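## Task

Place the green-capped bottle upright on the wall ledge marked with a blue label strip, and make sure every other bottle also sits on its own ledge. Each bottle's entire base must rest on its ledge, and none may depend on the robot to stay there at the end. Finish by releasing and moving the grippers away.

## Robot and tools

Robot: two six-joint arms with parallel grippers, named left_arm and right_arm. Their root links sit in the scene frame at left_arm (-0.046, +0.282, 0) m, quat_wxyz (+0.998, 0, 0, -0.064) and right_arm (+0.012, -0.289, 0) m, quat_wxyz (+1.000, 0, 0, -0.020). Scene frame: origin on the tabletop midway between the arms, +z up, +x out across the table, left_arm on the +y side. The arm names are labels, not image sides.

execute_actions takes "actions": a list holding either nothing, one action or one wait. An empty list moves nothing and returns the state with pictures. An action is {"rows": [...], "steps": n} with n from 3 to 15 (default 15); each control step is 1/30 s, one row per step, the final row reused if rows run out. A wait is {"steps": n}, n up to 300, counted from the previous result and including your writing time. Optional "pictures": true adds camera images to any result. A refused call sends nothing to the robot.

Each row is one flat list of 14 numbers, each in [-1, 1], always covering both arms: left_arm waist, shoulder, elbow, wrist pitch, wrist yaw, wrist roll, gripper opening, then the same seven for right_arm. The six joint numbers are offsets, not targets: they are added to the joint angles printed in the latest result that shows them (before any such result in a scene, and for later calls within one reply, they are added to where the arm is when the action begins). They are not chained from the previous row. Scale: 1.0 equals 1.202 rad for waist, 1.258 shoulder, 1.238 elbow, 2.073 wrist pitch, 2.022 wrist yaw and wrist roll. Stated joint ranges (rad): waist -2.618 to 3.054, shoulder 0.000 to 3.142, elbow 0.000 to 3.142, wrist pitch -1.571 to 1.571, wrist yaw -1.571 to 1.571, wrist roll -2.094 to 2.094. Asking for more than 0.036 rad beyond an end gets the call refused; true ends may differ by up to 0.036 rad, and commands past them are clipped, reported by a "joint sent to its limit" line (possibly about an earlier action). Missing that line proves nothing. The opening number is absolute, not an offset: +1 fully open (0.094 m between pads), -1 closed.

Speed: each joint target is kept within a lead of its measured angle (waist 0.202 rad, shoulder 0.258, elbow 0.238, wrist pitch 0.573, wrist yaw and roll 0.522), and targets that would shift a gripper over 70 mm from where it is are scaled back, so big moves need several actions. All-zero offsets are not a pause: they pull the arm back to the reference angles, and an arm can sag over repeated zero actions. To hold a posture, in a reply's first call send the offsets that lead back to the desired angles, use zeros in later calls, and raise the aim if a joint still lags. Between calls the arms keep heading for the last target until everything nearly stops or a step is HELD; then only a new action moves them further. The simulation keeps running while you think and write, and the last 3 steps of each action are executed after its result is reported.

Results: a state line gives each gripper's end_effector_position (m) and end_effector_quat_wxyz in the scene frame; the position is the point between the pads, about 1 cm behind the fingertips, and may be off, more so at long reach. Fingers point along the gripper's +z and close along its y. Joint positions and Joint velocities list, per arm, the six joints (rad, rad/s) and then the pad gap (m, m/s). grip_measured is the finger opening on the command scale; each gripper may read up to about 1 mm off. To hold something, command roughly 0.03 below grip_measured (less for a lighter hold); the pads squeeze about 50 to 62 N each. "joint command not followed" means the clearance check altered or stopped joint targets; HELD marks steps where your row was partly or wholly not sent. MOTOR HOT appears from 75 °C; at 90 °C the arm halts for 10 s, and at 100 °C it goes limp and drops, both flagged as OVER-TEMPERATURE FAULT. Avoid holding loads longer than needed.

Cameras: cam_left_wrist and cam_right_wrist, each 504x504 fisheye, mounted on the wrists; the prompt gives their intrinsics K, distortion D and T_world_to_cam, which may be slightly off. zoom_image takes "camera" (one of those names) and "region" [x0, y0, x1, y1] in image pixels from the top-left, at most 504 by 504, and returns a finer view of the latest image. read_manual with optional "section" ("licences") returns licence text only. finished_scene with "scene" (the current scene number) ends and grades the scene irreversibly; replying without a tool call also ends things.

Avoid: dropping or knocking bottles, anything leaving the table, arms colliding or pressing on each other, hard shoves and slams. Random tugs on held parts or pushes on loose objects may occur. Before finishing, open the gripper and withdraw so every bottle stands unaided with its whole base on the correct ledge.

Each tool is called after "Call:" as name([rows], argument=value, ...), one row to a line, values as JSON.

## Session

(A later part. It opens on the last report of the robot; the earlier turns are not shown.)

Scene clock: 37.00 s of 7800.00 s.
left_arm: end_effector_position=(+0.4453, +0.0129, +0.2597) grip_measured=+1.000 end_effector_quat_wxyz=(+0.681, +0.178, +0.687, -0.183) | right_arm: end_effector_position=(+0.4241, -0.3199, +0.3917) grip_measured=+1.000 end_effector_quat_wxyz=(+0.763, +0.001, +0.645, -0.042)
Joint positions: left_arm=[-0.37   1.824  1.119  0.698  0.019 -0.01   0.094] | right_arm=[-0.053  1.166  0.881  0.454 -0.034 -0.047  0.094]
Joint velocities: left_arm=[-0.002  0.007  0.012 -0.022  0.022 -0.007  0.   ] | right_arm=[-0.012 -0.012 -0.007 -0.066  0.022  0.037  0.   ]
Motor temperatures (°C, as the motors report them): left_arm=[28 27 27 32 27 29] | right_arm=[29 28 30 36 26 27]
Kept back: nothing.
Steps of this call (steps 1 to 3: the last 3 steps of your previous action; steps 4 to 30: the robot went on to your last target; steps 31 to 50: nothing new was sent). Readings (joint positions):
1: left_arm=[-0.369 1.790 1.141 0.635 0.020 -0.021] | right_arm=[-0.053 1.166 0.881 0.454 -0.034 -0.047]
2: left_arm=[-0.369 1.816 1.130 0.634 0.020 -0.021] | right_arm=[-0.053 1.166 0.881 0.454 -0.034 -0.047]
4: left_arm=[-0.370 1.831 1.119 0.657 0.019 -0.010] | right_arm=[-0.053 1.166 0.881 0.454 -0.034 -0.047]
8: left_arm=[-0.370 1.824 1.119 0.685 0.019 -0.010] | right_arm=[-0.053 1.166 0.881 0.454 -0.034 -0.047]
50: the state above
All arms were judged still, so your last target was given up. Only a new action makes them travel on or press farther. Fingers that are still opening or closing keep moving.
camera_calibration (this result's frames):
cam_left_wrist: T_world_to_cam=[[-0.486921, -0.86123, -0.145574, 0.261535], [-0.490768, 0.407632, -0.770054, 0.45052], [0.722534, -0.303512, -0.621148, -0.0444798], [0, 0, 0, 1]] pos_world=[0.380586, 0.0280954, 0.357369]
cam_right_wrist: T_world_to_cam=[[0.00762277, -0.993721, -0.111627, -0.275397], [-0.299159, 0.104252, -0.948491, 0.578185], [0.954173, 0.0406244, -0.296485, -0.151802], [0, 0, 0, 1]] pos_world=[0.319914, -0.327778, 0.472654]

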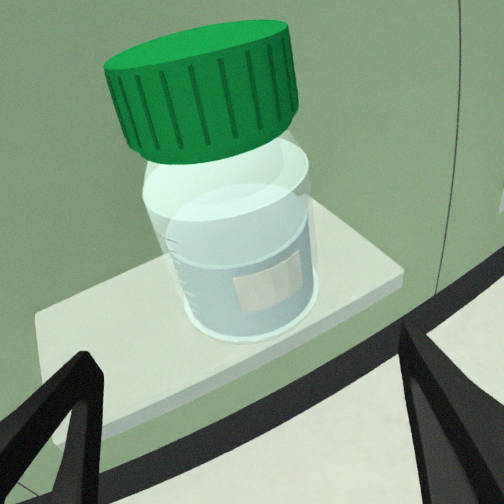

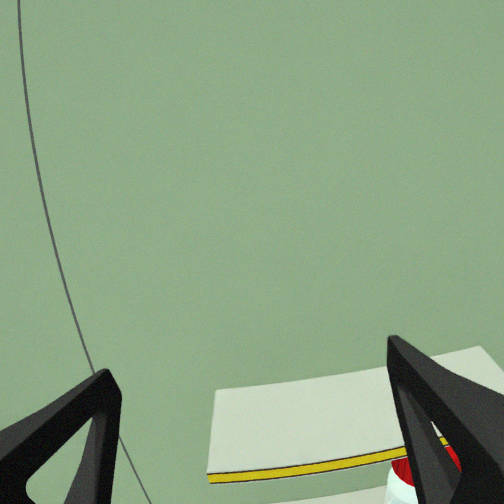

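Call:
execute_actions([
  {"rows":[[0,-0.06,0.03,-0.03,0,0,1,0,0,0,0,0,0,1]],"steps":15},
])

Call:
execute_actions([
  {"rows":[[0,0.135,0.21,-0.04,0,0,1,0,0,0,0,0,0,1]],"steps":15},
])

Call:
execute_actions([
  {"steps":30},
], pictures=true)

Scene clock: 37.60 s of 7800.00 s.
left_arm: end_effector_position=(+0.4390, +0.0163, +0.2935) grip_measured=+1.000 end_effector_quat_wxyz=(+0.695, +0.174, +0.672, -0.187) | right_arm: end_effector_position=(+0.4241, -0.3199, +0.3917) grip_measured=+1.000 end_effector_quat_wxyz=(+0.763, +0.001, +0.645, -0.042)
Joint positions: left_arm=[-0.37   1.762  1.143  0.656  0.019 -0.01   0.094] | right_arm=[-0.053  1.166  0.881  0.454 -0.034 -0.047  0.094]
Joint velocities: left_arm=[ 0.002 -0.007  0.012 -0.139  0.051  0.095  0.   ] | right_arm=[-0.012  0.012 -0.002  0.066  0.066 -0.007  0.   ]
Motor temperatures (°C, as the motors report them): left_arm=[28 27 27 32 27 29] | right_arm=[29 27 30 36 26 27]
Steps of this call (steps 1 to 6: nothing new was sent; steps 7 to 18: the first 12 steps of this action). Readings (joint positions):
7: left_arm=[-0.370 1.818 1.120 0.689 0.019 -0.010] | right_arm=[-0.053 1.166 0.881 0.454 -0.034 -0.047]
8: left_arm=[-0.370 1.810 1.121 0.674 0.019 -0.010] | right_arm=[-0.053 1.166 0.881 0.454 -0.034 -0.047]
10: left_arm=[-0.370 1.790 1.126 0.660 0.019 -0.010] | right_arm=[-0.053 1.166 0.881 0.454 -0.034 -0.047]
14: left_arm=[-0.370 1.765 1.141 0.659 0.019 -0.010] | right_arm=[-0.053 1.166 0.881 0.454 -0.034 -0.047]
18: the state above

Scene clock: 38.10 s of 7800.00 s.
left_arm: end_effector_position=(+0.4804, -0.0062, +0.3068) grip_measured=+1.000 end_effector_quat_wxyz=(+0.702, +0.172, +0.665, -0.189) | right_arm: end_effector_position=(+0.4241, -0.3199, +0.3917) grip_measured=+1.000 end_effector_quat_wxyz=(+0.763, +0.001, +0.645, -0.042)
Joint positions: left_arm=[-0.37   1.921  1.384  0.595  0.019 -0.01   0.094] | right_arm=[-0.053  1.166  0.881  0.454 -0.034 -0.047  0.094]
Joint velocities: left_arm=[ 0.007 -0.037 -0.002 -0.007  0.051  0.037  0.   ] | right_arm=[-0.007  0.002 -0.002 -0.022 -0.022  0.066  0.   ]
Motor temperatures (°C, as the motors report them): left_arm=[28 27 27 32 27 29] | right_arm=[29 27 30 36 26 27]
Steps of this call (steps 1 to 3: the last 3 steps of your previous action; steps 4 to 15: the first 12 steps of this action, its rows measured from where the robot was after step 3). Readings (joint positions):
3: left_arm=[-0.370 1.762 1.143 0.655 0.019 -0.010] | right_arm=[-0.053 1.166 0.881 0.454 -0.034 -0.047]
4: left_arm=[-0.370 1.783 1.178 0.636 0.019 -0.010] | right_arm=[-0.053 1.166 0.881 0.454 -0.034 -0.047]
5: left_arm=[-0.370 1.831 1.256 0.623 0.019 -0.010] | right_arm=[-0.053 1.166 0.881 0.454 -0.034 -0.047]
7: left_arm=[-0.370 1.903 1.364 0.621 0.019 -0.010] | right_arm=[-0.053 1.166 0.881 0.454 -0.034 -0.047]
11: left_arm=[-0.370 1.921 1.384 0.602 0.019 -0.010] | right_arm=[-0.053 1.166 0.881 0.454 -0.034 -0.047]
15: the state above

Scene clock: 39.10 s of 7800.00 s.
left_arm: end_effector_position=(+0.4804, -0.0062, +0.3059) grip_measured=+1.000 end_effector_quat_wxyz=(+0.701, +0.173, +0.666, -0.188) | right_arm: end_effector_position=(+0.4241, -0.3199, +0.3917) grip_measured=+1.000 end_effector_quat_wxyz=(+0.763, +0.001, +0.645, -0.042)
Joint positions: left_arm=[-0.37   1.921  1.384  0.591  0.019 -0.01   0.094] | right_arm=[-0.053  1.166  0.881  0.454 -0.034 -0.047  0.094]
Joint velocities: left_arm=[-0.012 -0.007 -0.007 -0.022  0.022 -0.022  0.   ] | right_arm=[ 0.002 -0.007 -0.017 -0.081 -0.022 -0.066  0.   ]
Motor temperatures (°C, as the motors report them): left_arm=[28 27 27 32 27 29] | right_arm=[29 27 30 36 26 27]
Kept back: nothing.
Steps of this call (steps 1 to 3: the last 3 steps of your previous action; steps 4 to 15: the robot went on to your last target; steps 16 to 30: nothing new was sent). Readings (joint positions):
1: left_arm=[-0.370 1.921 1.384 0.594 0.019 -0.010] | right_arm=[-0.053 1.166 0.881 0.454 -0.034 -0.047]
2: left_arm=[-0.370 1.921 1.384 0.593 0.019 -0.010] | right_arm=[-0.053 1.166 0.881 0.454 -0.034 -0.047]
4: left_arm=[-0.370 1.921 1.384 0.592 0.019 -0.010] | right_arm=[-0.053 1.166 0.881 0.454 -0.034 -0.047]
8: left_arm=[-0.370 1.921 1.384 0.591 0.019 -0.010] | right_arm=[-0.053 1.166 0.881 0.454 -0.034 -0.047]
30: the state above
All arms were judged still, so your last target was given up. Only a new action makes them travel on or press farther. Fingers that are still opening or closing keep moving.
camera_calibration (this result's frames):
cam_left_wrist: T_world_to_cam=[[-0.479285, -0.865375, -0.146327, 0.265478], [-0.449545, 0.385251, -0.80591, 0.502115], [0.753787, -0.32048, -0.57367, -0.0765478], [0, 0, 0, 1]] pos_world=[0.410664, 0.0117657, 0.399593]
cam_right_wrist: T_world_to_cam=[[0.00762277, -0.993721, -0.111627, -0.275397], [-0.299159, 0.104252, -0.948491, 0.578185], [0.954173, 0.0406244, -0.296485, -0.151802], [0, 0, 0, 1]] pos_world=[0.319914, -0.327778, 0.472654]

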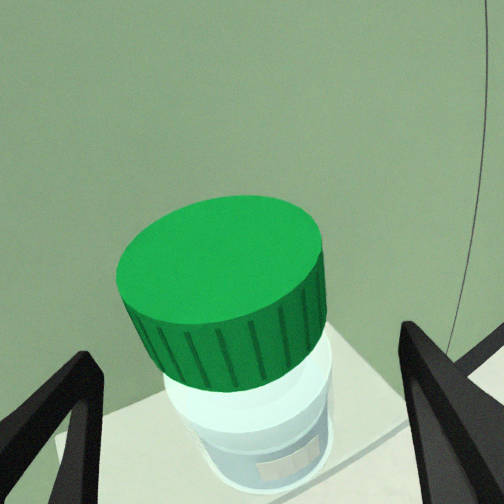

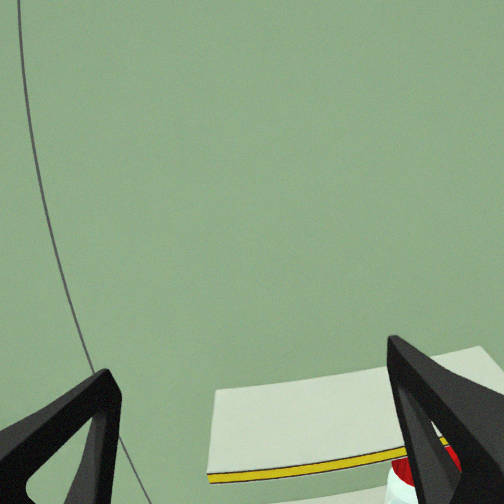

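Call:
execute_actions([
  {"rows":[[0,0.115,0.1,0.012,0,0,1,0,0,0,0,0,0,1]],"steps":15},
])

Call:
execute_actions([
  {"rows":[[0,0,0,0.01,0,0,0,0,0,0,0,0,0,1]],"steps":15},
], pictures=true)

Scene clock: 39.63 s of 7800.00 s.
left_arm: end_effector_position=(+0.5090, -0.0217, +0.2772) grip_measured=+1.000 end_effector_quat_wxyz=(+0.696, +0.174, +0.671, -0.187) | right_arm: end_effector_position=(+0.4241, -0.3199, +0.3917) grip_measured=+1.000 end_effector_quat_wxyz=(+0.763, +0.001, +0.645, -0.042)
Joint positions: left_arm=[-0.37   2.068  1.493  0.614  0.019 -0.01   0.094] | right_arm=[-0.053  1.166  0.881  0.454 -0.034 -0.047  0.094]
Joint velocities: left_arm=[ 0.012 -0.002  0.002  0.037  0.051  0.022  0.   ] | right_arm=[-0.017  0.007  0.007  0.007 -0.051 -0.022  0.   ]
Motor temperatures (°C, as the motors report them): left_arm=[28 27 27 32 27 29] | right_arm=[29 27 30 36 26 27]
Steps of this call (steps 1 to 4: nothing new was sent; steps 5 to 16: the first 12 steps of this action). Readings (joint positions):
5: left_arm=[-0.370 1.938 1.403 0.592 0.019 -0.010] | right_arm=[-0.053 1.166 0.881 0.454 -0.034 -0.047]
6: left_arm=[-0.370 1.970 1.445 0.604 0.019 -0.010] | right_arm=[-0.053 1.166 0.881 0.454 -0.034 -0.047]
8: left_arm=[-0.370 2.021 1.490 0.622 0.019 -0.010] | right_arm=[-0.053 1.166 0.881 0.454 -0.034 -0.047]
12: left_arm=[-0.370 2.063 1.493 0.616 0.019 -0.010] | right_arm=[-0.053 1.166 0.881 0.454 -0.034 -0.047]
16: the state above

Scene clock: 40.13 s of 7800.00 s.
left_arm: end_effector_position=(+0.5089, -0.0216, +0.2802) grip_measured=+0.154 end_effector_quat_wxyz=(+0.700, +0.173, +0.667, -0.188) | right_arm: end_effector_position=(+0.4241, -0.3199, +0.3917) grip_measured=+1.000 end_effector_quat_wxyz=(+0.763, +0.001, +0.645, -0.042)
Joint positions: left_arm=[-0.37   2.068  1.493  0.626  0.019 -0.01   0.054] | right_arm=[-0.053  1.166  0.881  0.454 -0.034 -0.047  0.094]
Joint velocities: left_arm=[ 0.002  0.002 -0.022  0.022  0.037  0.095 -0.   ] | right_arm=[ 0.002 -0.007  0.002 -0.051 -0.066 -0.007  0.   ]
Motor temperatures (°C, as the motors report them): left_arm=[28 27 27 32 27 29] | right_arm=[29 27 30 36 26 27]
Steps of this call (steps 1 to 3: the last 3 steps of your previous action; steps 4 to 15: the first 12 steps of this action, its rows measured from where the robot was after step 3). Readings (joint positions):
3: left_arm=[-0.370 2.068 1.493 0.617 0.019 -0.010] | right_arm=[-0.053 1.166 0.881 0.454 -0.034 -0.047]
4: left_arm=[-0.370 2.068 1.493 0.618 0.019 -0.010] | right_arm=[-0.053 1.166 0.881 0.454 -0.034 -0.047]
5: left_arm=[-0.370 2.068 1.493 0.620 0.019 -0.010] | right_arm=[-0.053 1.166 0.881 0.454 -0.034 -0.047]
7: left_arm=[-0.370 2.068 1.493 0.625 0.019 -0.010] | right_arm=[-0.053 1.166 0.881 0.454 -0.034 -0.047]
11: left_arm=[-0.370 2.068 1.493 0.626 0.019 -0.010] | right_arm=[-0.053 1.166 0.881 0.454 -0.034 -0.047]
15: the state above
camera_calibration (this result's frames):
cam_left_wrist: T_world_to_cam=[[-0.479629, -0.865189, -0.146305, 0.262167], [-0.451434, 0.386277, -0.804361, 0.500741], [0.752438, -0.319748, -0.575845, -0.116353], [0, 0, 0, 1]] pos_world=[0.439343, -0.0038044, 0.374132]
cam_right_wrist: T_world_to_cam=[[0.00762277, -0.993721, -0.111627, -0.275397], [-0.299159, 0.104252, -0.948491, 0.578185], [0.954173, 0.0406244, -0.296485, -0.151802], [0, 0, 0, 1]] pos_world=[0.319914, -0.327778, 0.472654]

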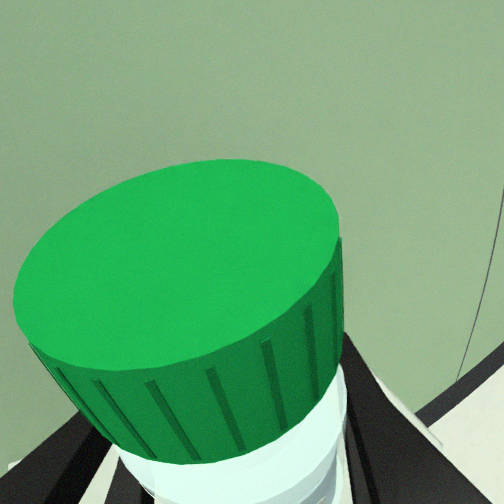

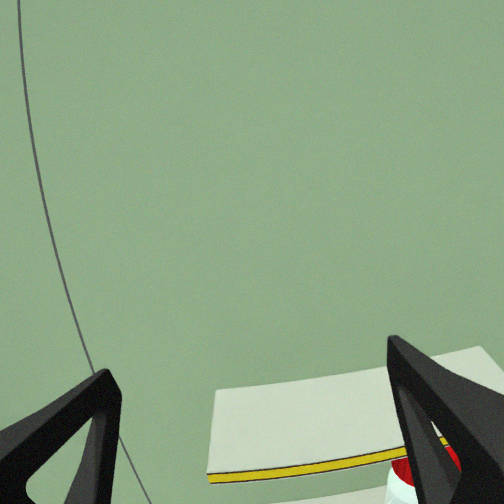

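Call:
execute_actions([
  {"rows":[[0,-0.05,0.01,-0.03,0,0,0,0,0,0,0,0,0,1],[0,-0.1,0.02,-0.065,0,0,0,0,0,0,0,0,0,1],[0,-0.15,0.03,-0.1,0,0,0,0,0,0,0,0,0,1],[0,-0.2,0.04,-0.135,0,0,0,0,0,0,0,0,0,1],[0,-0.2,0.04,-0.135,0,0,0,0,0,0,0,0,0,1],[0,-0.2,0.04,-0.135,0,0,0,0,0,0,0,0,0,1],[0,-0.2,0.04,-0.135,0,0,0,0,0,0,0,0,0,1],[0,-0.62,-0.23,-0.24,0,0,0,0,0,0,0,0,0,1]],"steps":15},
])

Call:
execute_actions([
  {"steps":25},
])

Call:
execute_actions([
  {"rows":[[0.505,0,0,0.01,0,0,0,0,0,0,0,0,0,1]],"steps":15},
])

Call:
execute_actions([
  {"steps":40},
], pictures=true)

Scene clock: 40.80 s of 7800.00 s.
left_arm: end_effector_position=(+0.4055, +0.0345, +0.3198) grip_measured=+0.154 end_effector_quat_wxyz=(+0.630, +0.189, +0.733, -0.171) | right_arm: end_effector_position=(+0.4241, -0.3199, +0.3917) grip_measured=+1.000 end_effector_quat_wxyz=(+0.763, +0.001, +0.645, -0.042)
Joint positions: left_arm=[-0.37   1.563  1.219  0.198  0.019 -0.01   0.054] | right_arm=[-0.053  1.166  0.881  0.454 -0.034 -0.047  0.094]
Joint velocities: left_arm=[-0.007 -1.687 -0.755 -1.267  0.037 -0.066 -0.001] | right_arm=[-0.007 -0.007 -0.007 -0.022  0.007 -0.022  0.   ]
Motor temperatures (°C, as the motors report them): left_arm=[28 27 27 33 27 29] | right_arm=[29 27 30 36 26 27]
Steps of this call (steps 1 to 3: the last 3 steps of your previous action; steps 4 to 8: the robot went on to your last target; steps 9 to 20: the first 12 steps of this action). Readings (joint positions):
9: left_arm=[-0.370 2.065 1.493 0.621 0.019 -0.010] | right_arm=[-0.053 1.166 0.881 0.454 -0.034 -0.047]
10: left_arm=[-0.370 2.052 1.493 0.598 0.019 -0.010] | right_arm=[-0.053 1.166 0.881 0.454 -0.034 -0.047]
12: left_arm=[-0.370 2.005 1.493 0.505 0.019 -0.010] | right_arm=[-0.053 1.166 0.881 0.454 -0.034 -0.047]
16: left_arm=[-0.370 1.872 1.460 0.389 0.019 -0.010] | right_arm=[-0.053 1.166 0.881 0.454 -0.034 -0.047]
20: the state above

Scene clock: 41.63 s of 7800.00 s.
left_arm: end_effector_position=(+0.3434, +0.0682, +0.4137) grip_measured=+0.154 end_effector_quat_wxyz=(+0.686, +0.176, +0.681, -0.185) | right_arm: end_effector_position=(+0.4241, -0.3199, +0.3917) grip_measured=+1.000 end_effector_quat_wxyz=(+0.763, +0.001, +0.645, -0.042)
Joint positions: left_arm=[-0.37   1.288  1.203  0.096  0.019 -0.01   0.054] | right_arm=[-0.053  1.166  0.881  0.454 -0.034 -0.047  0.094]
Joint velocities: left_arm=[ 0.007  0.012  0.002  0.022 -0.007  0.022 -0.   ] | right_arm=[ 0.002 -0.012 -0.002  0.007 -0.007  0.022  0.   ]
Motor temperatures (°C, as the motors report them): left_arm=[28 27 27 33 27 29] | right_arm=[29 27 30 36 26 27]
Kept back: nothing.
Steps of this call (steps 1 to 3: the last 3 steps of your previous action; steps 4 to 25: the robot went on to your last target). Readings (joint positions):
1: left_arm=[-0.370 1.510 1.202 0.165 0.019 -0.010] | right_arm=[-0.053 1.166 0.881 0.454 -0.034 -0.047]
2: left_arm=[-0.370 1.465 1.197 0.145 0.019 -0.010] | right_arm=[-0.053 1.166 0.881 0.454 -0.034 -0.047]
4: left_arm=[-0.370 1.382 1.196 0.125 0.019 -0.010] | right_arm=[-0.053 1.166 0.881 0.454 -0.034 -0.047]
8: left_arm=[-0.370 1.285 1.201 0.136 0.019 -0.010] | right_arm=[-0.053 1.166 0.881 0.454 -0.034 -0.047]
25: the state above

Scene clock: 42.03 s of 7800.00 s.
left_arm: end_effector_position=(+0.3943, +0.3422, +0.4097) grip_measured=+0.154 end_effector_quat_wxyz=(+0.704, -0.052, +0.707, +0.045) | right_arm: end_effector_position=(+0.4241, -0.3199, +0.3917) grip_measured=+1.000 end_effector_quat_wxyz=(+0.763, +0.001, +0.645, -0.042)
Joint positions: left_arm=[ 0.258  1.288  1.203  0.08  -0.007 -0.01   0.054] | right_arm=[-0.053  1.166  0.881  0.454 -0.034 -0.047  0.094]
Joint velocities: left_arm=[ 0.276 -0.007  0.007 -0.022 -0.242 -0.007 -0.001] | right_arm=[-0.012  0.002  0.017  0.022  0.037 -0.007  0.   ]
Motor temperatures (°C, as the motors report them): left_arm=[28 27 27 33 27 29] | right_arm=[29 27 30 36 26 27]
Steps of this call (steps 1 to 12: the first 12 steps of this action). Readings (joint positions):
1: left_arm=[-0.348 1.288 1.203 0.094 0.039 -0.010] | right_arm=[-0.053 1.166 0.881 0.454 -0.034 -0.047]
2: left_arm=[-0.305 1.288 1.203 0.093 0.057 -0.010] | right_arm=[-0.053 1.166 0.881 0.454 -0.034 -0.047]
4: left_arm=[-0.181 1.288 1.203 0.088 0.055 -0.010] | right_arm=[-0.053 1.166 0.881 0.454 -0.034 -0.047]
8: left_arm=[0.091 1.288 1.203 0.081 0.040 -0.010] | right_arm=[-0.053 1.166 0.881 0.454 -0.034 -0.047]
12: the state above

Scene clock: 43.37 s of 7800.00 s.
left_arm: end_effector_position=(+0.3955, +0.3324, +0.4097) grip_measured=+0.154 end_effector_quat_wxyz=(+0.704, -0.041, +0.708, +0.033) | right_arm: end_effector_position=(+0.4241, -0.3199, +0.3917) grip_measured=+1.000 end_effector_quat_wxyz=(+0.763, +0.001, +0.645, -0.042)
Joint positions: left_arm=[ 0.242  1.288  1.203  0.08   0.011 -0.01   0.054] | right_arm=[-0.053  1.166  0.881  0.454 -0.034 -0.047  0.094]
Joint velocities: left_arm=[-0.017  0.007 -0.017 -0.081 -0.022 -0.022  0.   ] | right_arm=[ 0.012 -0.002  0.017 -0.037 -0.022  0.037  0.   ]
Motor temperatures (°C, as the motors report them): left_arm=[28 27 27 33 27 29] | right_arm=[29 27 30 36 26 27]
Kept back: nothing.
Steps of this call (steps 1 to 3: the last 3 steps of your previous action; steps 4 to 30: the robot went on to your last target; steps 31 to 40: nothing new was sent). Readings (joint positions):
1: left_arm=[0.261 1.288 1.203 0.080 -0.011 -0.010] | right_arm=[-0.053 1.166 0.881 0.454 -0.034 -0.047]
2: left_arm=[0.258 1.288 1.203 0.080 -0.009 -0.010] | right_arm=[-0.053 1.166 0.881 0.454 -0.034 -0.047]
4: left_arm=[0.249 1.288 1.203 0.080 -0.002 -0.010] | right_arm=[-0.053 1.166 0.881 0.454 -0.034 -0.047]
8: left_arm=[0.242 1.288 1.203 0.080 0.009 -0.010] | right_arm=[-0.053 1.166 0.881 0.454 -0.034 -0.047]
40: the state above
All arms were judged still, so your last target was given up. Only a new action makes them travel on or press farther. Fingers that are still opening or closing keep moving.
camera_calibration (this result's frames):
cam_left_wrist: T_world_to_cam=[[0.105237, -0.98367, -0.14601, 0.341003], [-0.635774, 0.0463478, -0.770483, 0.588949], [0.764668, 0.173913, -0.620514, 0.00608637], [0, 0, 0, 1]] pos_world=[0.333898, 0.307079, 0.507341]
cam_right_wrist: T_world_to_cam=[[0.00762277, -0.993721, -0.111627, -0.275397], [-0.299159, 0.104252, -0.948491, 0.578185], [0.954173, 0.0406244, -0.296485, -0.151802], [0, 0, 0, 1]] pos_world=[0.319914, -0.327778, 0.472654]

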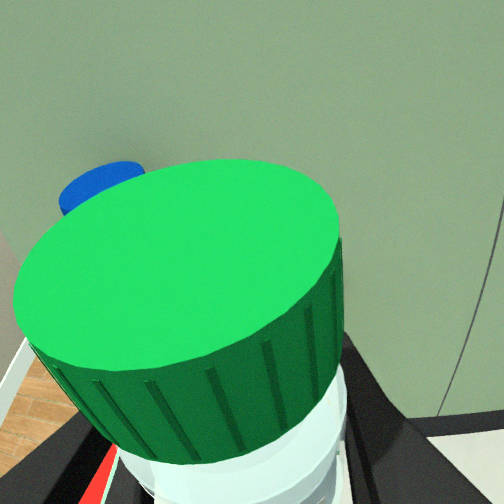

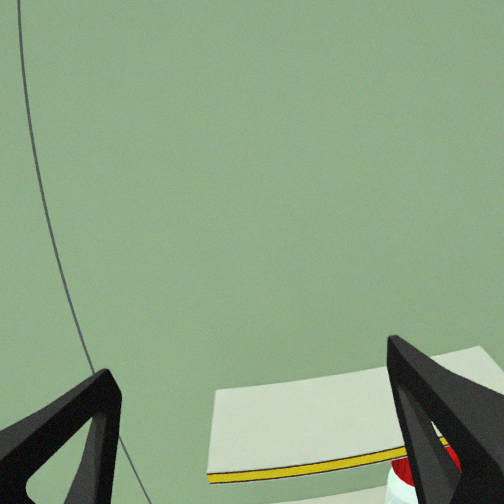

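Call:
execute_actions([
  {"rows":[[-0.012,0.34,0.31,0.04,0,0,0,0,0,0,0,0,0,1]],"steps":15},
])

Call:
execute_actions([
  {"steps":40},
], pictures=true)

Scene clock: 44.03 s of 7800.00 s.
left_arm: end_effector_position=(+0.5195, +0.3430, +0.3624) grip_measured=+0.154 end_effector_quat_wxyz=(+0.669, -0.041, +0.742, +0.029) | right_arm: end_effector_position=(+0.4241, -0.3199, +0.3917) grip_measured=+1.000 end_effector_quat_wxyz=(+0.763, +0.001, +0.645, -0.042)
Joint positions: left_arm=[ 0.236  1.759  1.559  0.096  0.011 -0.01   0.054] | right_arm=[-0.053  1.166  0.881  0.454 -0.034 -0.047  0.094]
Joint velocities: left_arm=[ 0.002  0.012 -0.051 -0.315 -0.051  0.066 -0.   ] | right_arm=[-0.012 -0.007 -0.002  0.081 -0.007 -0.051  0.   ]
Motor temperatures (°C, as the motors report them): left_arm=[28 27 27 33 27 29] | right_arm=[29 27 30 36 26 27]
Steps of this call (steps 1 to 8: nothing new was sent; steps 9 to 20: the first 12 steps of this action). Readings (joint positions):
9: left_arm=[0.242 1.318 1.239 0.060 0.011 -0.010] | right_arm=[-0.053 1.166 0.881 0.454 -0.034 -0.047]
10: left_arm=[0.240 1.385 1.319 0.061 0.011 -0.010] | right_arm=[-0.053 1.166 0.881 0.454 -0.034 -0.047]
12: left_arm=[0.237 1.552 1.489 0.109 0.011 -0.010] | right_arm=[-0.053 1.166 0.881 0.454 -0.034 -0.047]
16: left_arm=[0.236 1.721 1.571 0.145 0.011 -0.010] | right_arm=[-0.053 1.166 0.881 0.454 -0.034 -0.047]
20: the state above

Scene clock: 45.37 s of 7800.00 s.
left_arm: end_effector_position=(+0.5185, +0.3429, +0.3682) grip_measured=+0.154 end_effector_quat_wxyz=(+0.675, -0.040, +0.736, +0.030) | right_arm: end_effector_position=(+0.4241, -0.3199, +0.3917) grip_measured=+1.000 end_effector_quat_wxyz=(+0.763, +0.001, +0.645, -0.042)
Joint positions: left_arm=[ 0.236  1.753  1.559  0.108  0.011 -0.01   0.054] | right_arm=[-0.053  1.166  0.881  0.454 -0.034 -0.047  0.094]
Joint velocities: left_arm=[ 0.012 -0.017 -0.002 -0.037 -0.081 -0.022  0.001] | right_arm=[-0.007  0.002  0.002 -0.051 -0.007 -0.051  0.   ]
Motor temperatures (°C, as the motors report them): left_arm=[28 28 28 34 27 29] | right_arm=[29 27 30 36 26 27]
Kept back: nothing.
Steps of this call (steps 1 to 3: the last 3 steps of your previous action; steps 4 to 30: the robot went on to your last target; steps 31 to 40: nothing new was sent). Readings (joint positions):
1: left_arm=[0.236 1.759 1.559 0.090 0.011 -0.010] | right_arm=[-0.053 1.166 0.881 0.454 -0.034 -0.047]
2: left_arm=[0.236 1.759 1.559 0.091 0.011 -0.010] | right_arm=[-0.053 1.166 0.881 0.454 -0.034 -0.047]
4: left_arm=[0.236 1.755 1.559 0.100 0.011 -0.010] | right_arm=[-0.053 1.166 0.881 0.454 -0.034 -0.047]
8: left_arm=[0.236 1.753 1.559 0.107 0.011 -0.010] | right_arm=[-0.053 1.166 0.881 0.454 -0.034 -0.047]
40: the state above
All arms were judged still, so your last target was given up. Only a new action makes them travel on or press farther. Fingers that are still opening or closing keep moving.
camera_calibration (this result's frames):
cam_left_wrist: T_world_to_cam=[[0.0871033, -0.985615, -0.144831, 0.341994], [-0.695572, 0.0439048, -0.717113, 0.646862], [0.713156, 0.163203, -0.681742, -0.0626565], [0, 0, 0, 1]] pos_world=[0.464834, 0.318899, 0.470689]
cam_right_wrist: T_world_to_cam=[[0.00762277, -0.993721, -0.111627, -0.275397], [-0.299159, 0.104252, -0.948491, 0.578185], [0.954173, 0.0406244, -0.296485, -0.151802], [0, 0, 0, 1]] pos_world=[0.319914, -0.327778, 0.472654]

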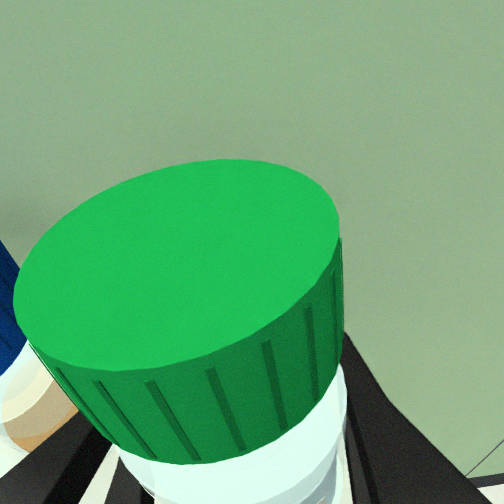

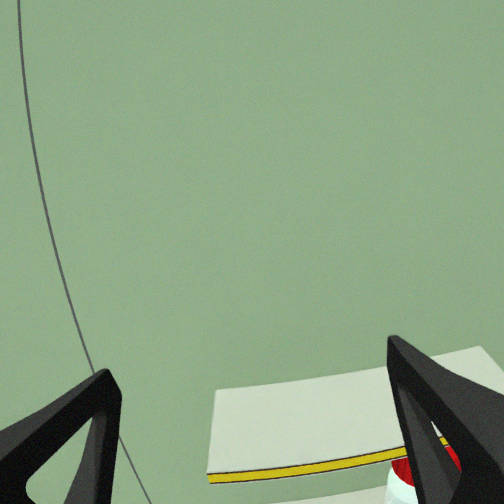

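Call:
execute_actions([
  {"rows":[[0,-0.02,0,0.06,0,0,0,0,0,0,0,0,0,1],[0,-0.02,0,0.06,0,0,0,0,0,0,0,0,0,1],[0,-0.02,0,0.06,0,0,0,0,0,0,0,0,0,1],[0,-0.02,0,0.06,0,0,0,0,0,0,0,0,0,1],[0,-0.02,0,0.06,0,0,0,0,0,0,0,0,0,1],[0,-0.02,0,0.06,0,0,0,0,0,0,0,0,0,1],[-0.045,-0.02,0,0.06,0,0,0,0,0,0,0,0,0,1]],"steps":15},
])

Call:
execute_actions([
  {"rows":[[0,0.06,0,0.03,0,0,0,0,0,0,0,0,0,1]],"steps":15},
])

Call:
execute_actions([
  {"steps":20},
], pictures=true)

Scene clock: 45.97 s of 7800.00 s.
left_arm: end_effector_position=(+0.5217, +0.3160, +0.3824) grip_measured=+0.154 end_effector_quat_wxyz=(+0.698, -0.023, +0.716, +0.015) | right_arm: end_effector_position=(+0.4241, -0.3199, +0.3917) grip_measured=+1.000 end_effector_quat_wxyz=(+0.763, +0.001, +0.645, -0.042)
Joint positions: left_arm=[ 0.187  1.753  1.555  0.173  0.007 -0.01   0.054] | right_arm=[-0.053  1.166  0.881  0.454 -0.034 -0.047  0.094]
Joint velocities: left_arm=[-0.208  0.002 -0.007  0.095 -0.022 -0.051  0.001] | right_arm=[ 0.007 -0.012  0.002 -0.022 -0.037 -0.007  0.   ]
Motor temperatures (°C, as the motors report them): left_arm=[28 28 28 34 27 29] | right_arm=[29 27 30 36 26 27]
Steps of this call (steps 1 to 6: nothing new was sent; steps 7 to 18: the first 12 steps of this action). Readings (joint positions):
7: left_arm=[0.236 1.753 1.558 0.115 0.011 -0.010] | right_arm=[-0.053 1.166 0.881 0.454 -0.034 -0.047]
8: left_arm=[0.236 1.753 1.556 0.126 0.011 -0.010] | right_arm=[-0.053 1.166 0.881 0.454 -0.034 -0.047]
10: left_arm=[0.236 1.753 1.555 0.142 0.011 -0.010] | right_arm=[-0.053 1.166 0.881 0.454 -0.034 -0.047]
14: left_arm=[0.225 1.753 1.555 0.166 0.004 -0.010] | right_arm=[-0.053 1.166 0.881 0.454 -0.034 -0.047]
18: the state above

Scene clock: 46.47 s of 7800.00 s.
left_arm: end_effector_position=(+0.5402, +0.3110, +0.3491) grip_measured=+0.154 end_effector_quat_wxyz=(+0.685, -0.018, +0.729, +0.010) | right_arm: end_effector_position=(+0.4241, -0.3199, +0.3917) grip_measured=+1.000 end_effector_quat_wxyz=(+0.763, +0.001, +0.645, -0.042)
Joint positions: left_arm=[ 0.178  1.825  1.548  0.215  0.011 -0.01   0.054] | right_arm=[-0.053  1.166  0.881  0.454 -0.034 -0.047  0.094]
Joint velocities: left_arm=[ 0.007  0.002 -0.002 -0.037 -0.007  0.007 -0.001] | right_arm=[-0.007 -0.007 -0.002 -0.022 -0.037 -0.051  0.   ]
Motor temperatures (°C, as the motors report them): left_arm=[28 28 28 34 27 29] | right_arm=[29 27 30 36 26 27]
Steps of this call (steps 1 to 3: the last 3 steps of your previous action; steps 4 to 15: the first 12 steps of this action, its rows measured from where the robot was after step 3). Readings (joint positions):
3: left_arm=[0.178 1.753 1.555 0.175 0.012 -0.010] | right_arm=[-0.053 1.166 0.881 0.454 -0.034 -0.047]
4: left_arm=[0.178 1.760 1.555 0.179 0.012 -0.010] | right_arm=[-0.053 1.166 0.881 0.454 -0.034 -0.047]
5: left_arm=[0.178 1.769 1.555 0.195 0.012 -0.010] | right_arm=[-0.053 1.166 0.881 0.454 -0.034 -0.047]
7: left_arm=[0.178 1.795 1.555 0.205 0.012 -0.010] | right_arm=[-0.053 1.166 0.881 0.454 -0.034 -0.047]
11: left_arm=[0.178 1.825 1.548 0.214 0.011 -0.010] | right_arm=[-0.053 1.166 0.881 0.454 -0.034 -0.047]
15: the state above

Scene clock: 47.13 s of 7800.00 s.
left_arm: end_effector_position=(+0.5402, +0.3110, +0.3491) grip_measured=+0.154 end_effector_quat_wxyz=(+0.685, -0.018, +0.729, +0.010) | right_arm: end_effector_position=(+0.4241, -0.3199, +0.3917) grip_measured=+1.000 end_effector_quat_wxyz=(+0.763, +0.001, +0.645, -0.042)
Joint positions: left_arm=[ 0.178  1.825  1.548  0.215  0.011 -0.01   0.054] | right_arm=[-0.053  1.166  0.881  0.454 -0.034 -0.047  0.094]
Joint velocities: left_arm=[-0.002 -0.002 -0.007 -0.022 -0.007  0.022  0.   ] | right_arm=[-0.007 -0.022 -0.007  0.037 -0.11  -0.095  0.   ]
Motor temperatures (°C, as the motors report them): left_arm=[28 28 28 34 27 29] | right_arm=[29 27 30 36 26 27]
Kept back: nothing.
Steps of this call (steps 1 to 3: the last 3 steps of your previous action; steps 4 to 15: the robot went on to your last target; steps 16 to 20: nothing new was sent). Readings (joint positions):
1: left_arm=[0.178 1.825 1.548 0.215 0.011 -0.010] | right_arm=[-0.053 1.166 0.881 0.454 -0.034 -0.047]
2: left_arm=[0.178 1.825 1.548 0.215 0.011 -0.010] | right_arm=[-0.053 1.166 0.881 0.454 -0.034 -0.047]
4: left_arm=[0.178 1.825 1.548 0.215 0.011 -0.010] | right_arm=[-0.053 1.166 0.881 0.454 -0.034 -0.047]
8: left_arm=[0.178 1.825 1.548 0.215 0.011 -0.010] | right_arm=[-0.053 1.166 0.881 0.454 -0.034 -0.047]
20: the state above
All arms were judged still, so your last target was given up. Only a new action makes them travel on or press farther. Fingers that are still opening or closing keep moving.
camera_calibration (this result's frames):
cam_left_wrist: T_world_to_cam=[[0.0326233, -0.988859, -0.145239, 0.336417], [-0.674104, 0.0855185, -0.733669, 0.630926], [0.737915, 0.121841, -0.663804, -0.0926525], [0, 0, 0, 1]] pos_world=[0.482704, 0.290002, 0.450248]
cam_right_wrist: T_world_to_cam=[[0.00762277, -0.993721, -0.111627, -0.275397], [-0.299159, 0.104252, -0.948491, 0.578185], [0.954173, 0.0406244, -0.296485, -0.151802], [0, 0, 0, 1]] pos_world=[0.319914, -0.327778, 0.472654]

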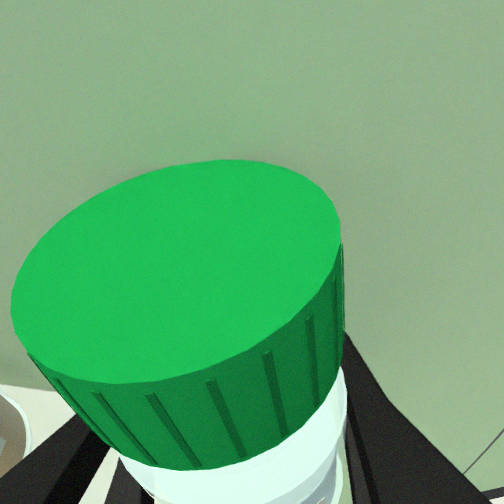

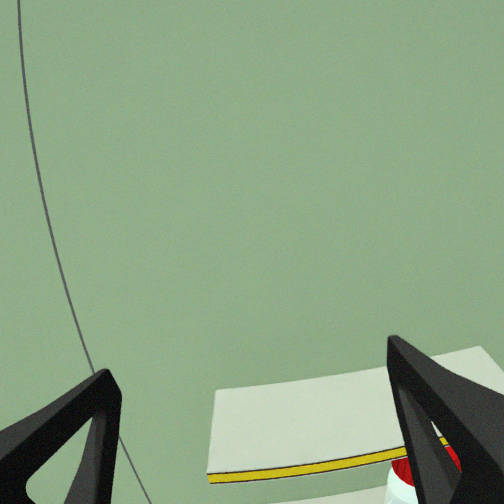

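Appears seated. Release, withdraw, look.

Call:
execute_actions([
  {"rows":[[0,0,0,0,0,0,1,0,0,0,0,0,0,1]],"steps":15},
])

Call:
execute_actions([
  {"rows":[[0,-0.12,-0.12,0,0,0,1,0,0,0,0,0,0,1],[0,-0.2,-0.2,-0.02,0,0,1,0,0,0,0,0,0,1],[0,-0.3,-0.27,-0.03,0,0,1,0,0,0,0,0,0,1],[0,-0.5,-0.33,-0.1,0,0,1,0,0,0,0,0,0,1]],"steps":15},
])

Call:
execute_actions([
  {"steps":40},
], pictures=true)

Scene clock: 48.33 s of 7800.00 s.
left_arm: end_effector_position=(+0.5402, +0.3110, +0.3496) grip_measured=+1.000 end_effector_quat_wxyz=(+0.685, -0.018, +0.728, +0.010) | right_arm: end_effector_position=(+0.4241, -0.3199, +0.3917) grip_measured=+1.000 end_effector_quat_wxyz=(+0.763, +0.001, +0.645, -0.042)
Joint positions: left_arm=[ 0.178  1.825  1.548  0.217  0.011 -0.01   0.094] | right_arm=[-0.053  1.166  0.881  0.454 -0.034 -0.047  0.094]
Joint velocities: left_arm=[-0.002 -0.002 -0.007 -0.081  0.007  0.022  0.   ] | right_arm=[ 0.007 -0.002  0.002  0.037 -0.007  0.022  0.   ]
Motor temperatures (°C, as the motors report them): left_arm=[28 28 28 34 27 29] | right_arm=[29 27 30 36 26 27]
Steps of this call (steps 1 to 24: nothing new was sent; steps 25 to 36: the first 12 steps of this action). Readings (joint positions):
25: left_arm=[0.178 1.825 1.548 0.216 0.011 -0.010] | right_arm=[-0.053 1.166 0.881 0.454 -0.034 -0.047]
26: left_arm=[0.178 1.825 1.548 0.217 0.011 -0.010] | right_arm=[-0.053 1.166 0.881 0.454 -0.034 -0.047]
28: left_arm=[0.178 1.825 1.548 0.217 0.011 -0.010] | right_arm=[-0.053 1.166 0.881 0.454 -0.034 -0.047]
32: left_arm=[0.178 1.825 1.548 0.217 0.011 -0.010] | right_arm=[-0.053 1.166 0.881 0.454 -0.034 -0.047]
36: the state above

Scene clock: 48.83 s of 7800.00 s.
left_arm: end_effector_position=(+0.3731, +0.3025, +0.4103) grip_measured=+1.000 end_effector_quat_wxyz=(+0.706, -0.017, +0.708, +0.010) | right_arm: end_effector_position=(+0.4241, -0.3199, +0.3917) grip_measured=+1.000 end_effector_quat_wxyz=(+0.763, +0.001, +0.645, -0.042)
Joint positions: left_arm=[ 0.178  1.194  1.142  0.049  0.011 -0.01   0.094] | right_arm=[-0.053  1.166  0.881  0.454 -0.034 -0.047  0.094]
Joint velocities: left_arm=[-0.002 -0.579  0.159  0.198  0.051  0.007  0.   ] | right_arm=[-0.002 -0.007 -0.012 -0.022 -0.081  0.022  0.   ]
Motor temperatures (°C, as the motors report them): left_arm=[28 28 28 34 27 29] | right_arm=[29 27 30 36 26 27]
Steps of this call (steps 1 to 3: the last 3 steps of your previous action; steps 4 to 15: the first 12 steps of this action, its rows measured from where the robot was after step 3). Readings (joint positions):
3: left_arm=[0.178 1.825 1.548 0.217 0.011 -0.010] | right_arm=[-0.053 1.166 0.881 0.454 -0.034 -0.047]
4: left_arm=[0.178 1.809 1.522 0.229 0.011 -0.010] | right_arm=[-0.053 1.166 0.881 0.454 -0.034 -0.047]
5: left_arm=[0.178 1.761 1.453 0.229 0.011 -0.010] | right_arm=[-0.053 1.166 0.881 0.454 -0.034 -0.047]
7: left_arm=[0.178 1.616 1.278 0.182 0.011 -0.010] | right_arm=[-0.053 1.166 0.881 0.454 -0.034 -0.047]
11: left_arm=[0.178 1.351 1.133 0.044 0.011 -0.010] | right_arm=[-0.053 1.166 0.881 0.454 -0.034 -0.047]
15: the state above

Scene clock: 50.17 s of 7800.00 s.
left_arm: end_effector_position=(+0.3701, +0.3023, +0.4121) grip_measured=+1.000 end_effector_quat_wxyz=(+0.704, -0.018, +0.710, +0.010) | right_arm: end_effector_position=(+0.4241, -0.3199, +0.3917) grip_measured=+1.000 end_effector_quat_wxyz=(+0.763, +0.001, +0.645, -0.042)
Joint positions: left_arm=[ 0.178  1.185  1.148  0.029  0.011 -0.01   0.094] | right_arm=[-0.053  1.166  0.881  0.454 -0.034 -0.047  0.094]
Joint velocities: left_arm=[-0.017  0.002 -0.012  0.007 -0.007 -0.007  0.   ] | right_arm=[ 0.002  0.017 -0.012 -0.051  0.022  0.051  0.   ]
Motor temperatures (°C, as the motors report them): left_arm=[28 28 28 34 27 29] | right_arm=[29 27 30 36 26 27]
Kept back: nothing.
Steps of this call (steps 1 to 3: the last 3 steps of your previous action; steps 4 to 30: the robot went on to your last target; steps 31 to 40: nothing new was sent). Readings (joint positions):
1: left_arm=[0.178 1.181 1.146 0.057 0.011 -0.010] | right_arm=[-0.053 1.166 0.881 0.454 -0.034 -0.047]
2: left_arm=[0.178 1.176 1.148 0.062 0.011 -0.010] | right_arm=[-0.053 1.166 0.881 0.454 -0.034 -0.047]
4: left_arm=[0.178 1.178 1.148 0.056 0.011 -0.010] | right_arm=[-0.053 1.166 0.881 0.454 -0.034 -0.047]
8: left_arm=[0.178 1.185 1.148 0.035 0.011 -0.010] | right_arm=[-0.053 1.166 0.881 0.454 -0.034 -0.047]
40: the state above
All arms were judged still, so your last target was given up. Only a new action makes them travel on or press farther. Fingers that are still opening or closing keep moving.
camera_calibration (this result's frames):
cam_left_wrist: T_world_to_cam=[[0.0405026, -0.988458, -0.14598, 0.339828], [-0.633453, 0.0875852, -0.768809, 0.562024], [0.772721, 0.12361, -0.622594, 0.0452931], [0, 0, 0, 1]] pos_world=[0.307252, 0.281082, 0.509896]
cam_right_wrist: T_world_to_cam=[[0.00762277, -0.993721, -0.111627, -0.275397], [-0.299159, 0.104252, -0.948491, 0.578185], [0.954173, 0.0406244, -0.296485, -0.151802], [0, 0, 0, 1]] pos_world=[0.319914, -0.327778, 0.472654]

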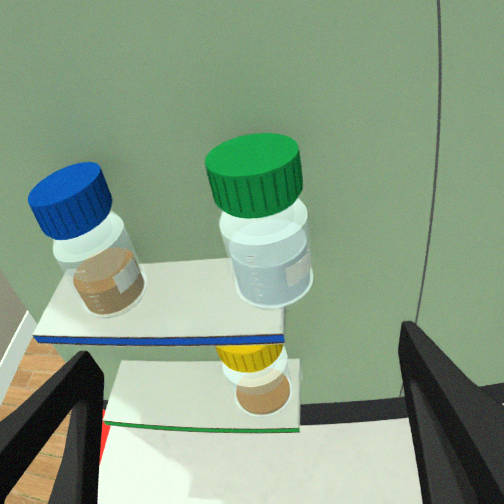

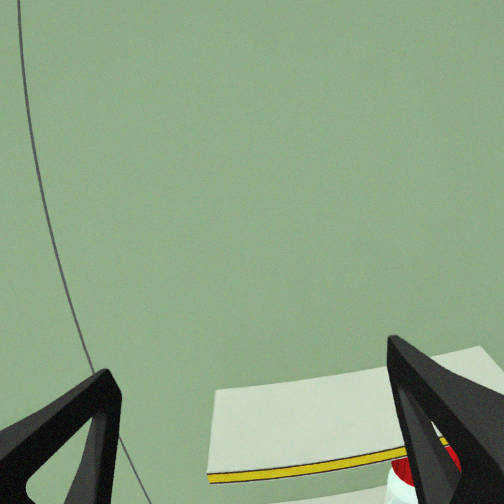

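Call:
execute_actions([
  {"rows":[[0,0.3,0.2,0.07,0,0,1,0,0,0,0,0,0,1],[0,0.3,0.2,0.07,0,0,1,0,0,0,0,0,0,1],[0,0.3,0.2,0.07,0,0,1,0,0,0,0,0,0,1],[0,0.3,0.2,0.07,0,0,1,0,0,0,0,0,0,1],[0,0.3,0.2,0.07,0,0,1,0,0,0,0,0,0,1],[0,0.3,0.2,0.07,0,0,1,0,0,0,0,0,0,1],[0,0.51,0.33,0.1,0,0,1,0,0,0,0,0,0,1]],"steps":15},
])

Call:
execute_actions([
  {"steps":30},
], pictures=true)

Scene clock: 52.20 s of 7800.00 s.
left_arm: end_effector_position=(+0.5400, +0.3110, +0.3447) grip_measured=+1.000 end_effector_quat_wxyz=(+0.683, -0.018, +0.731, +0.010) | right_arm: end_effector_position=(+0.4241, -0.3199, +0.3917) grip_measured=+1.000 end_effector_quat_wxyz=(+0.763, +0.001, +0.645, -0.042)
Joint positions: left_arm=[ 0.178  1.826  1.536  0.221  0.011 -0.01   0.094] | right_arm=[-0.053  1.166  0.881  0.454 -0.034 -0.047  0.094]
Joint velocities: left_arm=[-0.007  0.813 -0.007 -0.359  0.022 -0.095  0.   ] | right_arm=[-0.002 -0.017 -0.002  0.007 -0.007  0.022  0.   ]
Motor temperatures (°C, as the motors report them): left_arm=[28 28 28 34 27 29] | right_arm=[29 27 30 36 26 27]
Steps of this call (steps 1 to 49: nothing new was sent; steps 50 to 61: the first 12 steps of this action). Readings (joint positions):
50: left_arm=[0.178 1.214 1.183 0.022 0.011 -0.010] | right_arm=[-0.053 1.166 0.881 0.454 -0.034 -0.047]
51: left_arm=[0.178 1.281 1.257 0.044 0.011 -0.010] | right_arm=[-0.053 1.166 0.881 0.454 -0.034 -0.047]
53: left_arm=[0.178 1.423 1.377 0.136 0.011 -0.010] | right_arm=[-0.053 1.166 0.881 0.454 -0.034 -0.047]
57: left_arm=[0.178 1.628 1.464 0.186 0.011 -0.010] | right_arm=[-0.053 1.166 0.881 0.454 -0.034 -0.047]
61: the state above

Scene clock: 53.20 s of 7800.00 s.
left_arm: end_effector_position=(+0.5439, +0.3128, +0.3421) grip_measured=+1.000 end_effector_quat_wxyz=(+0.684, -0.015, +0.729, +0.014) | right_arm: end_effector_position=(+0.4241, -0.3199, +0.3917) grip_measured=+1.000 end_effector_quat_wxyz=(+0.763, +0.001, +0.645, -0.042)
Joint positions: left_arm=[0.182 1.841 1.541 0.237 0.015 0.001 0.094] | right_arm=[-0.053  1.166  0.881  0.454 -0.034 -0.047  0.094]
Joint velocities: left_arm=[ 0.002  0.007 -0.017  0.022 -0.037 -0.051  0.   ] | right_arm=[ 0.002 -0.012 -0.002  0.037 -0.066  0.022  0.   ]
Motor temperatures (°C, as the motors report them): left_arm=[28 28 28 34 27 29] | right_arm=[29 27 30 36 26 27]
Kept back: nothing.
Steps of this call (steps 1 to 3: the last 3 steps of your previous action; steps 4 to 30: the robot went on to your last target). Readings (joint positions):
1: left_arm=[0.178 1.846 1.534 0.225 0.013 0.000] | right_arm=[-0.053 1.166 0.881 0.454 -0.034 -0.047]
2: left_arm=[0.181 1.843 1.533 0.222 0.016 0.001] | right_arm=[-0.053 1.166 0.881 0.454 -0.034 -0.047]
4: left_arm=[0.182 1.841 1.540 0.233 0.015 0.001] | right_arm=[-0.053 1.166 0.881 0.454 -0.034 -0.047]
8: left_arm=[0.182 1.841 1.541 0.237 0.015 0.001] | right_arm=[-0.053 1.166 0.881 0.454 -0.034 -0.047]
30: the state above
All arms were judged still, so your last target was given up. Only a new action makes them travel on or press farther. Fingers that are still opening or closing keep moving.
camera_calibration (this result's frames):
cam_left_wrist: T_world_to_cam=[[0.0321093, -0.987307, -0.155541, 0.340401], [-0.675218, 0.093312, -0.731692, 0.625578], [0.736919, 0.128519, -0.663652, -0.101883], [0, 0, 0, 1]] pos_world=[0.486551, 0.2908, 0.443063]
cam_right_wrist: T_world_to_cam=[[0.00762277, -0.993721, -0.111627, -0.275397], [-0.299159, 0.104252, -0.948491, 0.578185], [0.954173, 0.0406244, -0.296485, -0.151802], [0, 0, 0, 1]] pos_world=[0.319914, -0.327778, 0.472654]

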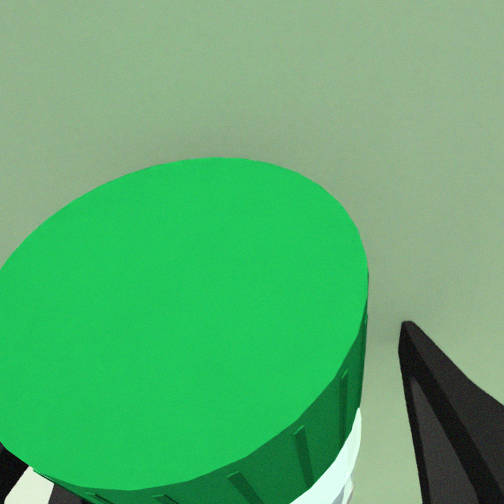

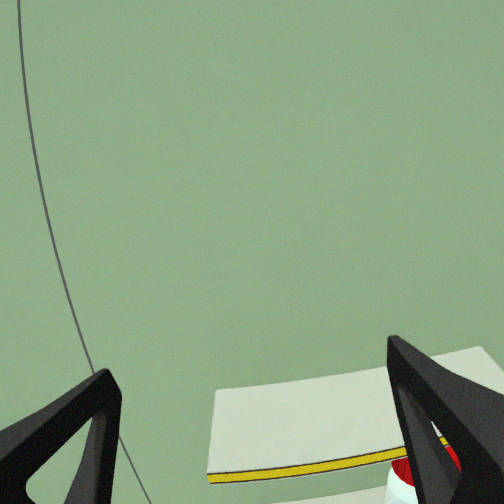

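Call:
execute_actions([
  {"rows":[[0,0,0,0,0,0,0,0,0,0,0,0,0,1]],"steps":15},
])

Call:
execute_actions([
  {"rows":[[0,-0.045,0,-0.02,0,0,0,0,0,0,0,0,0,1],[0,-0.045,0,-0.02,0,0,0,0,0,0,0,0,0,1],[0,-0.045,0,-0.02,0,0,0,0,0,0,0,0,0,1],[0,-0.045,0,-0.02,0,0,0,0,0,0,0,0,0,1],[0,-0.045,0,-0.02,0,0,0,0,0,0,0,0,0,1],[0,-0.045,0,-0.02,0,0,0,0,0,0,0,0,0,1],[0,-0.045,0,-0.02,0,0,0,0,0,0,0,0,0,1],[0.05,-0.045,0,-0.02,0,0,0,0,0,0,0,0,0,1]],"steps":15},
])

Call:
execute_actions([
  {"rows":[[0,0,0,0,0,0,0,0,0,0,0,0,0,1],[0,0,0,0,0,0,0,0,0,0,0,0,0,1],[0,0,0,0,0,0,0,0,0,0,0,0,0,1],[0,0,0,0,0,0,0,0,0,0,0,0,0,1],[0,0.045,-0.015,0.02,0,0,0,0,0,0,0,0,0,1]],"steps":15},
])

Call:
execute_actions([
  {"steps":20},
], pictures=true)

Scene clock: 53.80 s of 7800.00 s.
left_arm: end_effector_position=(+0.5439, +0.3127, +0.3421) grip_measured=+0.141 end_effector_quat_wxyz=(+0.684, -0.014, +0.729, +0.013) | right_arm: end_effector_position=(+0.4241, -0.3199, +0.3917) grip_measured=+1.000 end_effector_quat_wxyz=(+0.763, +0.001, +0.645, -0.042)
Joint positions: left_arm=[0.182 1.841 1.541 0.237 0.015 0.001 0.054] | right_arm=[-0.053  1.166  0.881  0.454 -0.034 -0.047  0.094]
Joint velocities: left_arm=[-0.012  0.012 -0.007 -0.051  0.022 -0.022 -0.001] | right_arm=[-0.002 -0.017 -0.007  0.022  0.022 -0.007  0.   ]
Motor temperatures (°C, as the motors report them): left_arm=[28 28 28 34 27 29] | right_arm=[29 27 30 36 26 27]
Steps of this call (steps 1 to 6: nothing new was sent; steps 7 to 18: the first 12 steps of this action). Readings (joint positions):
7: left_arm=[0.182 1.841 1.541 0.237 0.015 0.001] | right_arm=[-0.053 1.166 0.881 0.454 -0.034 -0.047]
8: left_arm=[0.182 1.841 1.541 0.237 0.015 0.001] | right_arm=[-0.053 1.166 0.881 0.454 -0.034 -0.047]
10: left_arm=[0.182 1.841 1.541 0.237 0.015 0.001] | right_arm=[-0.053 1.166 0.881 0.454 -0.034 -0.047]
14: left_arm=[0.182 1.841 1.541 0.237 0.015 0.001] | right_arm=[-0.053 1.166 0.881 0.454 -0.034 -0.047]
18: the state above

Scene clock: 54.30 s of 7800.00 s.
left_arm: end_effector_position=(+0.5363, +0.3363, +0.3424) grip_measured=+0.141 end_effector_quat_wxyz=(+0.674, -0.028, +0.738, +0.025) | right_arm: end_effector_position=(+0.4241, -0.3199, +0.3917) grip_measured=+1.000 end_effector_quat_wxyz=(+0.763, +0.001, +0.645, -0.042)
Joint positions: left_arm=[0.225 1.82  1.541 0.188 0.023 0.001 0.054] | right_arm=[-0.053  1.166  0.881  0.454 -0.034 -0.047  0.094]
Joint velocities: left_arm=[ 0.3   -0.002  0.002 -0.051 -0.051  0.037 -0.   ] | right_arm=[-0.022 -0.017  0.002  0.081  0.007 -0.022  0.   ]
Motor temperatures (°C, as the motors report them): left_arm=[28 28 28 34 27 29] | right_arm=[29 27 30 36 26 27]
Steps of this call (steps 1 to 3: the last 3 steps of your previous action; steps 4 to 15: the first 12 steps of this action, its rows measured from where the robot was after step 3). Readings (joint positions):
3: left_arm=[0.182 1.841 1.541 0.237 0.015 0.001] | right_arm=[-0.053 1.166 0.881 0.454 -0.034 -0.047]
4: left_arm=[0.182 1.839 1.541 0.234 0.015 0.001] | right_arm=[-0.053 1.166 0.881 0.454 -0.034 -0.047]
5: left_arm=[0.182 1.835 1.541 0.225 0.015 0.001] | right_arm=[-0.053 1.166 0.881 0.454 -0.034 -0.047]
7: left_arm=[0.182 1.826 1.541 0.204 0.015 0.001] | right_arm=[-0.053 1.166 0.881 0.454 -0.034 -0.047]
11: left_arm=[0.186 1.820 1.541 0.189 0.019 0.001] | right_arm=[-0.053 1.166 0.881 0.454 -0.034 -0.047]
15: the state above

Scene clock: 54.80 s of 7800.00 s.
left_arm: end_effector_position=(+0.5422, +0.3501, +0.3414) grip_measured=+0.141 end_effector_quat_wxyz=(+0.686, -0.037, +0.726, +0.034) | right_arm: end_effector_position=(+0.4241, -0.3199, +0.3917) grip_measured=+1.000 end_effector_quat_wxyz=(+0.763, +0.001, +0.645, -0.042)
Joint positions: left_arm=[0.246 1.847 1.54  0.249 0.018 0.001 0.054] | right_arm=[-0.053  1.166  0.881  0.454 -0.034 -0.047  0.094]
Joint velocities: left_arm=[ 0.002  0.017  0.002  0.037  0.022 -0.037  0.001] | right_arm=[-0.012  0.002  0.027 -0.081  0.007  0.051  0.   ]
Motor temperatures (°C, as the motors report them): left_arm=[28 28 28 34 27 29] | right_arm=[29 27 30 36 26 27]
Steps of this call (steps 1 to 3: the last 3 steps of your previous action; steps 4 to 15: the first 12 steps of this action, its rows measured from where the robot was after step 3). Readings (joint positions):
3: left_arm=[0.244 1.820 1.541 0.188 0.019 0.001] | right_arm=[-0.053 1.166 0.881 0.454 -0.034 -0.047]
4: left_arm=[0.246 1.820 1.541 0.188 0.018 0.001] | right_arm=[-0.053 1.166 0.881 0.454 -0.034 -0.047]
5: left_arm=[0.246 1.820 1.541 0.188 0.018 0.001] | right_arm=[-0.053 1.166 0.881 0.454 -0.034 -0.047]
7: left_arm=[0.246 1.820 1.541 0.188 0.018 0.001] | right_arm=[-0.053 1.166 0.881 0.454 -0.034 -0.047]
11: left_arm=[0.246 1.841 1.540 0.233 0.018 0.001] | right_arm=[-0.053 1.166 0.881 0.454 -0.034 -0.047]
15: the state above

Scene clock: 55.47 s of 7800.00 s.
left_arm: end_effector_position=(+0.5424, +0.3501, +0.3413) grip_measured=+0.141 end_effector_quat_wxyz=(+0.686, -0.037, +0.726, +0.034) | right_arm: end_effector_position=(+0.4241, -0.3199, +0.3917) grip_measured=+1.000 end_effector_quat_wxyz=(+0.763, +0.001, +0.645, -0.042)
Joint positions: left_arm=[0.246 1.848 1.54  0.251 0.018 0.001 0.054] | right_arm=[-0.053  1.166  0.881  0.454 -0.034 -0.047  0.094]
Joint velocities: left_arm=[ 0.002 -0.002 -0.017 -0.022  0.022 -0.022 -0.   ] | right_arm=[ 0.002 -0.012  0.007 -0.051  0.037 -0.037  0.   ]
Motor temperatures (°C, as the motors report them): left_arm=[28 28 28 34 27 29] | right_arm=[29 27 30 36 26 27]
Kept back: nothing.
Steps of this call (steps 1 to 3: the last 3 steps of your previous action; steps 4 to 15: the robot went on to your last target; steps 16 to 20: nothing new was sent). Readings (joint positions):
1: left_arm=[0.246 1.848 1.540 0.250 0.018 0.001] | right_arm=[-0.053 1.166 0.881 0.454 -0.034 -0.047]
2: left_arm=[0.246 1.848 1.540 0.250 0.018 0.001] | right_arm=[-0.053 1.166 0.881 0.454 -0.034 -0.047]
4: left_arm=[0.246 1.848 1.540 0.250 0.018 0.001] | right_arm=[-0.053 1.166 0.881 0.454 -0.034 -0.047]
8: left_arm=[0.246 1.848 1.540 0.251 0.018 0.001] | right_arm=[-0.053 1.166 0.881 0.454 -0.034 -0.047]
20: the state above
All arms were judged still, so your last target was given up. Only a new action makes them travel on or press farther. Fingers that are still opening or closing keep moving.
camera_calibration (this result's frames):
cam_left_wrist: T_world_to_cam=[[0.0929098, -0.983459, -0.155486, 0.342799], [-0.674889, 0.052611, -0.736042, 0.636077], [0.732047, 0.173322, -0.658837, -0.120771], [0, 0, 0, 1]] pos_world=[0.485842, 0.324597, 0.441912]
cam_right_wrist: T_world_to_cam=[[0.00762277, -0.993721, -0.111627, -0.275397], [-0.299159, 0.104252, -0.948491, 0.578185], [0.954173, 0.0406244, -0.296485, -0.151802], [0, 0, 0, 1]] pos_world=[0.319914, -0.327778, 0.472654]

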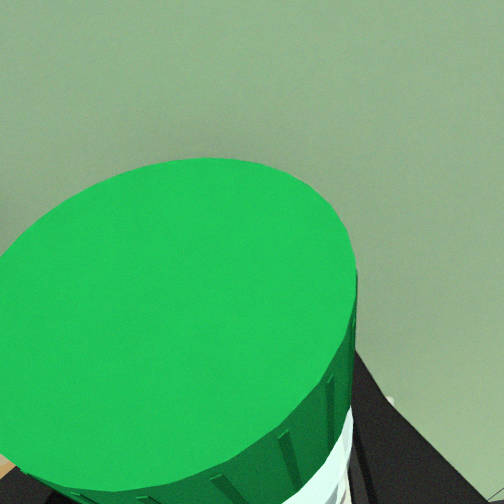

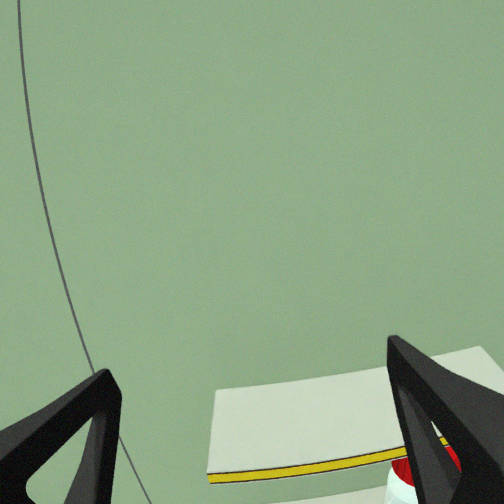

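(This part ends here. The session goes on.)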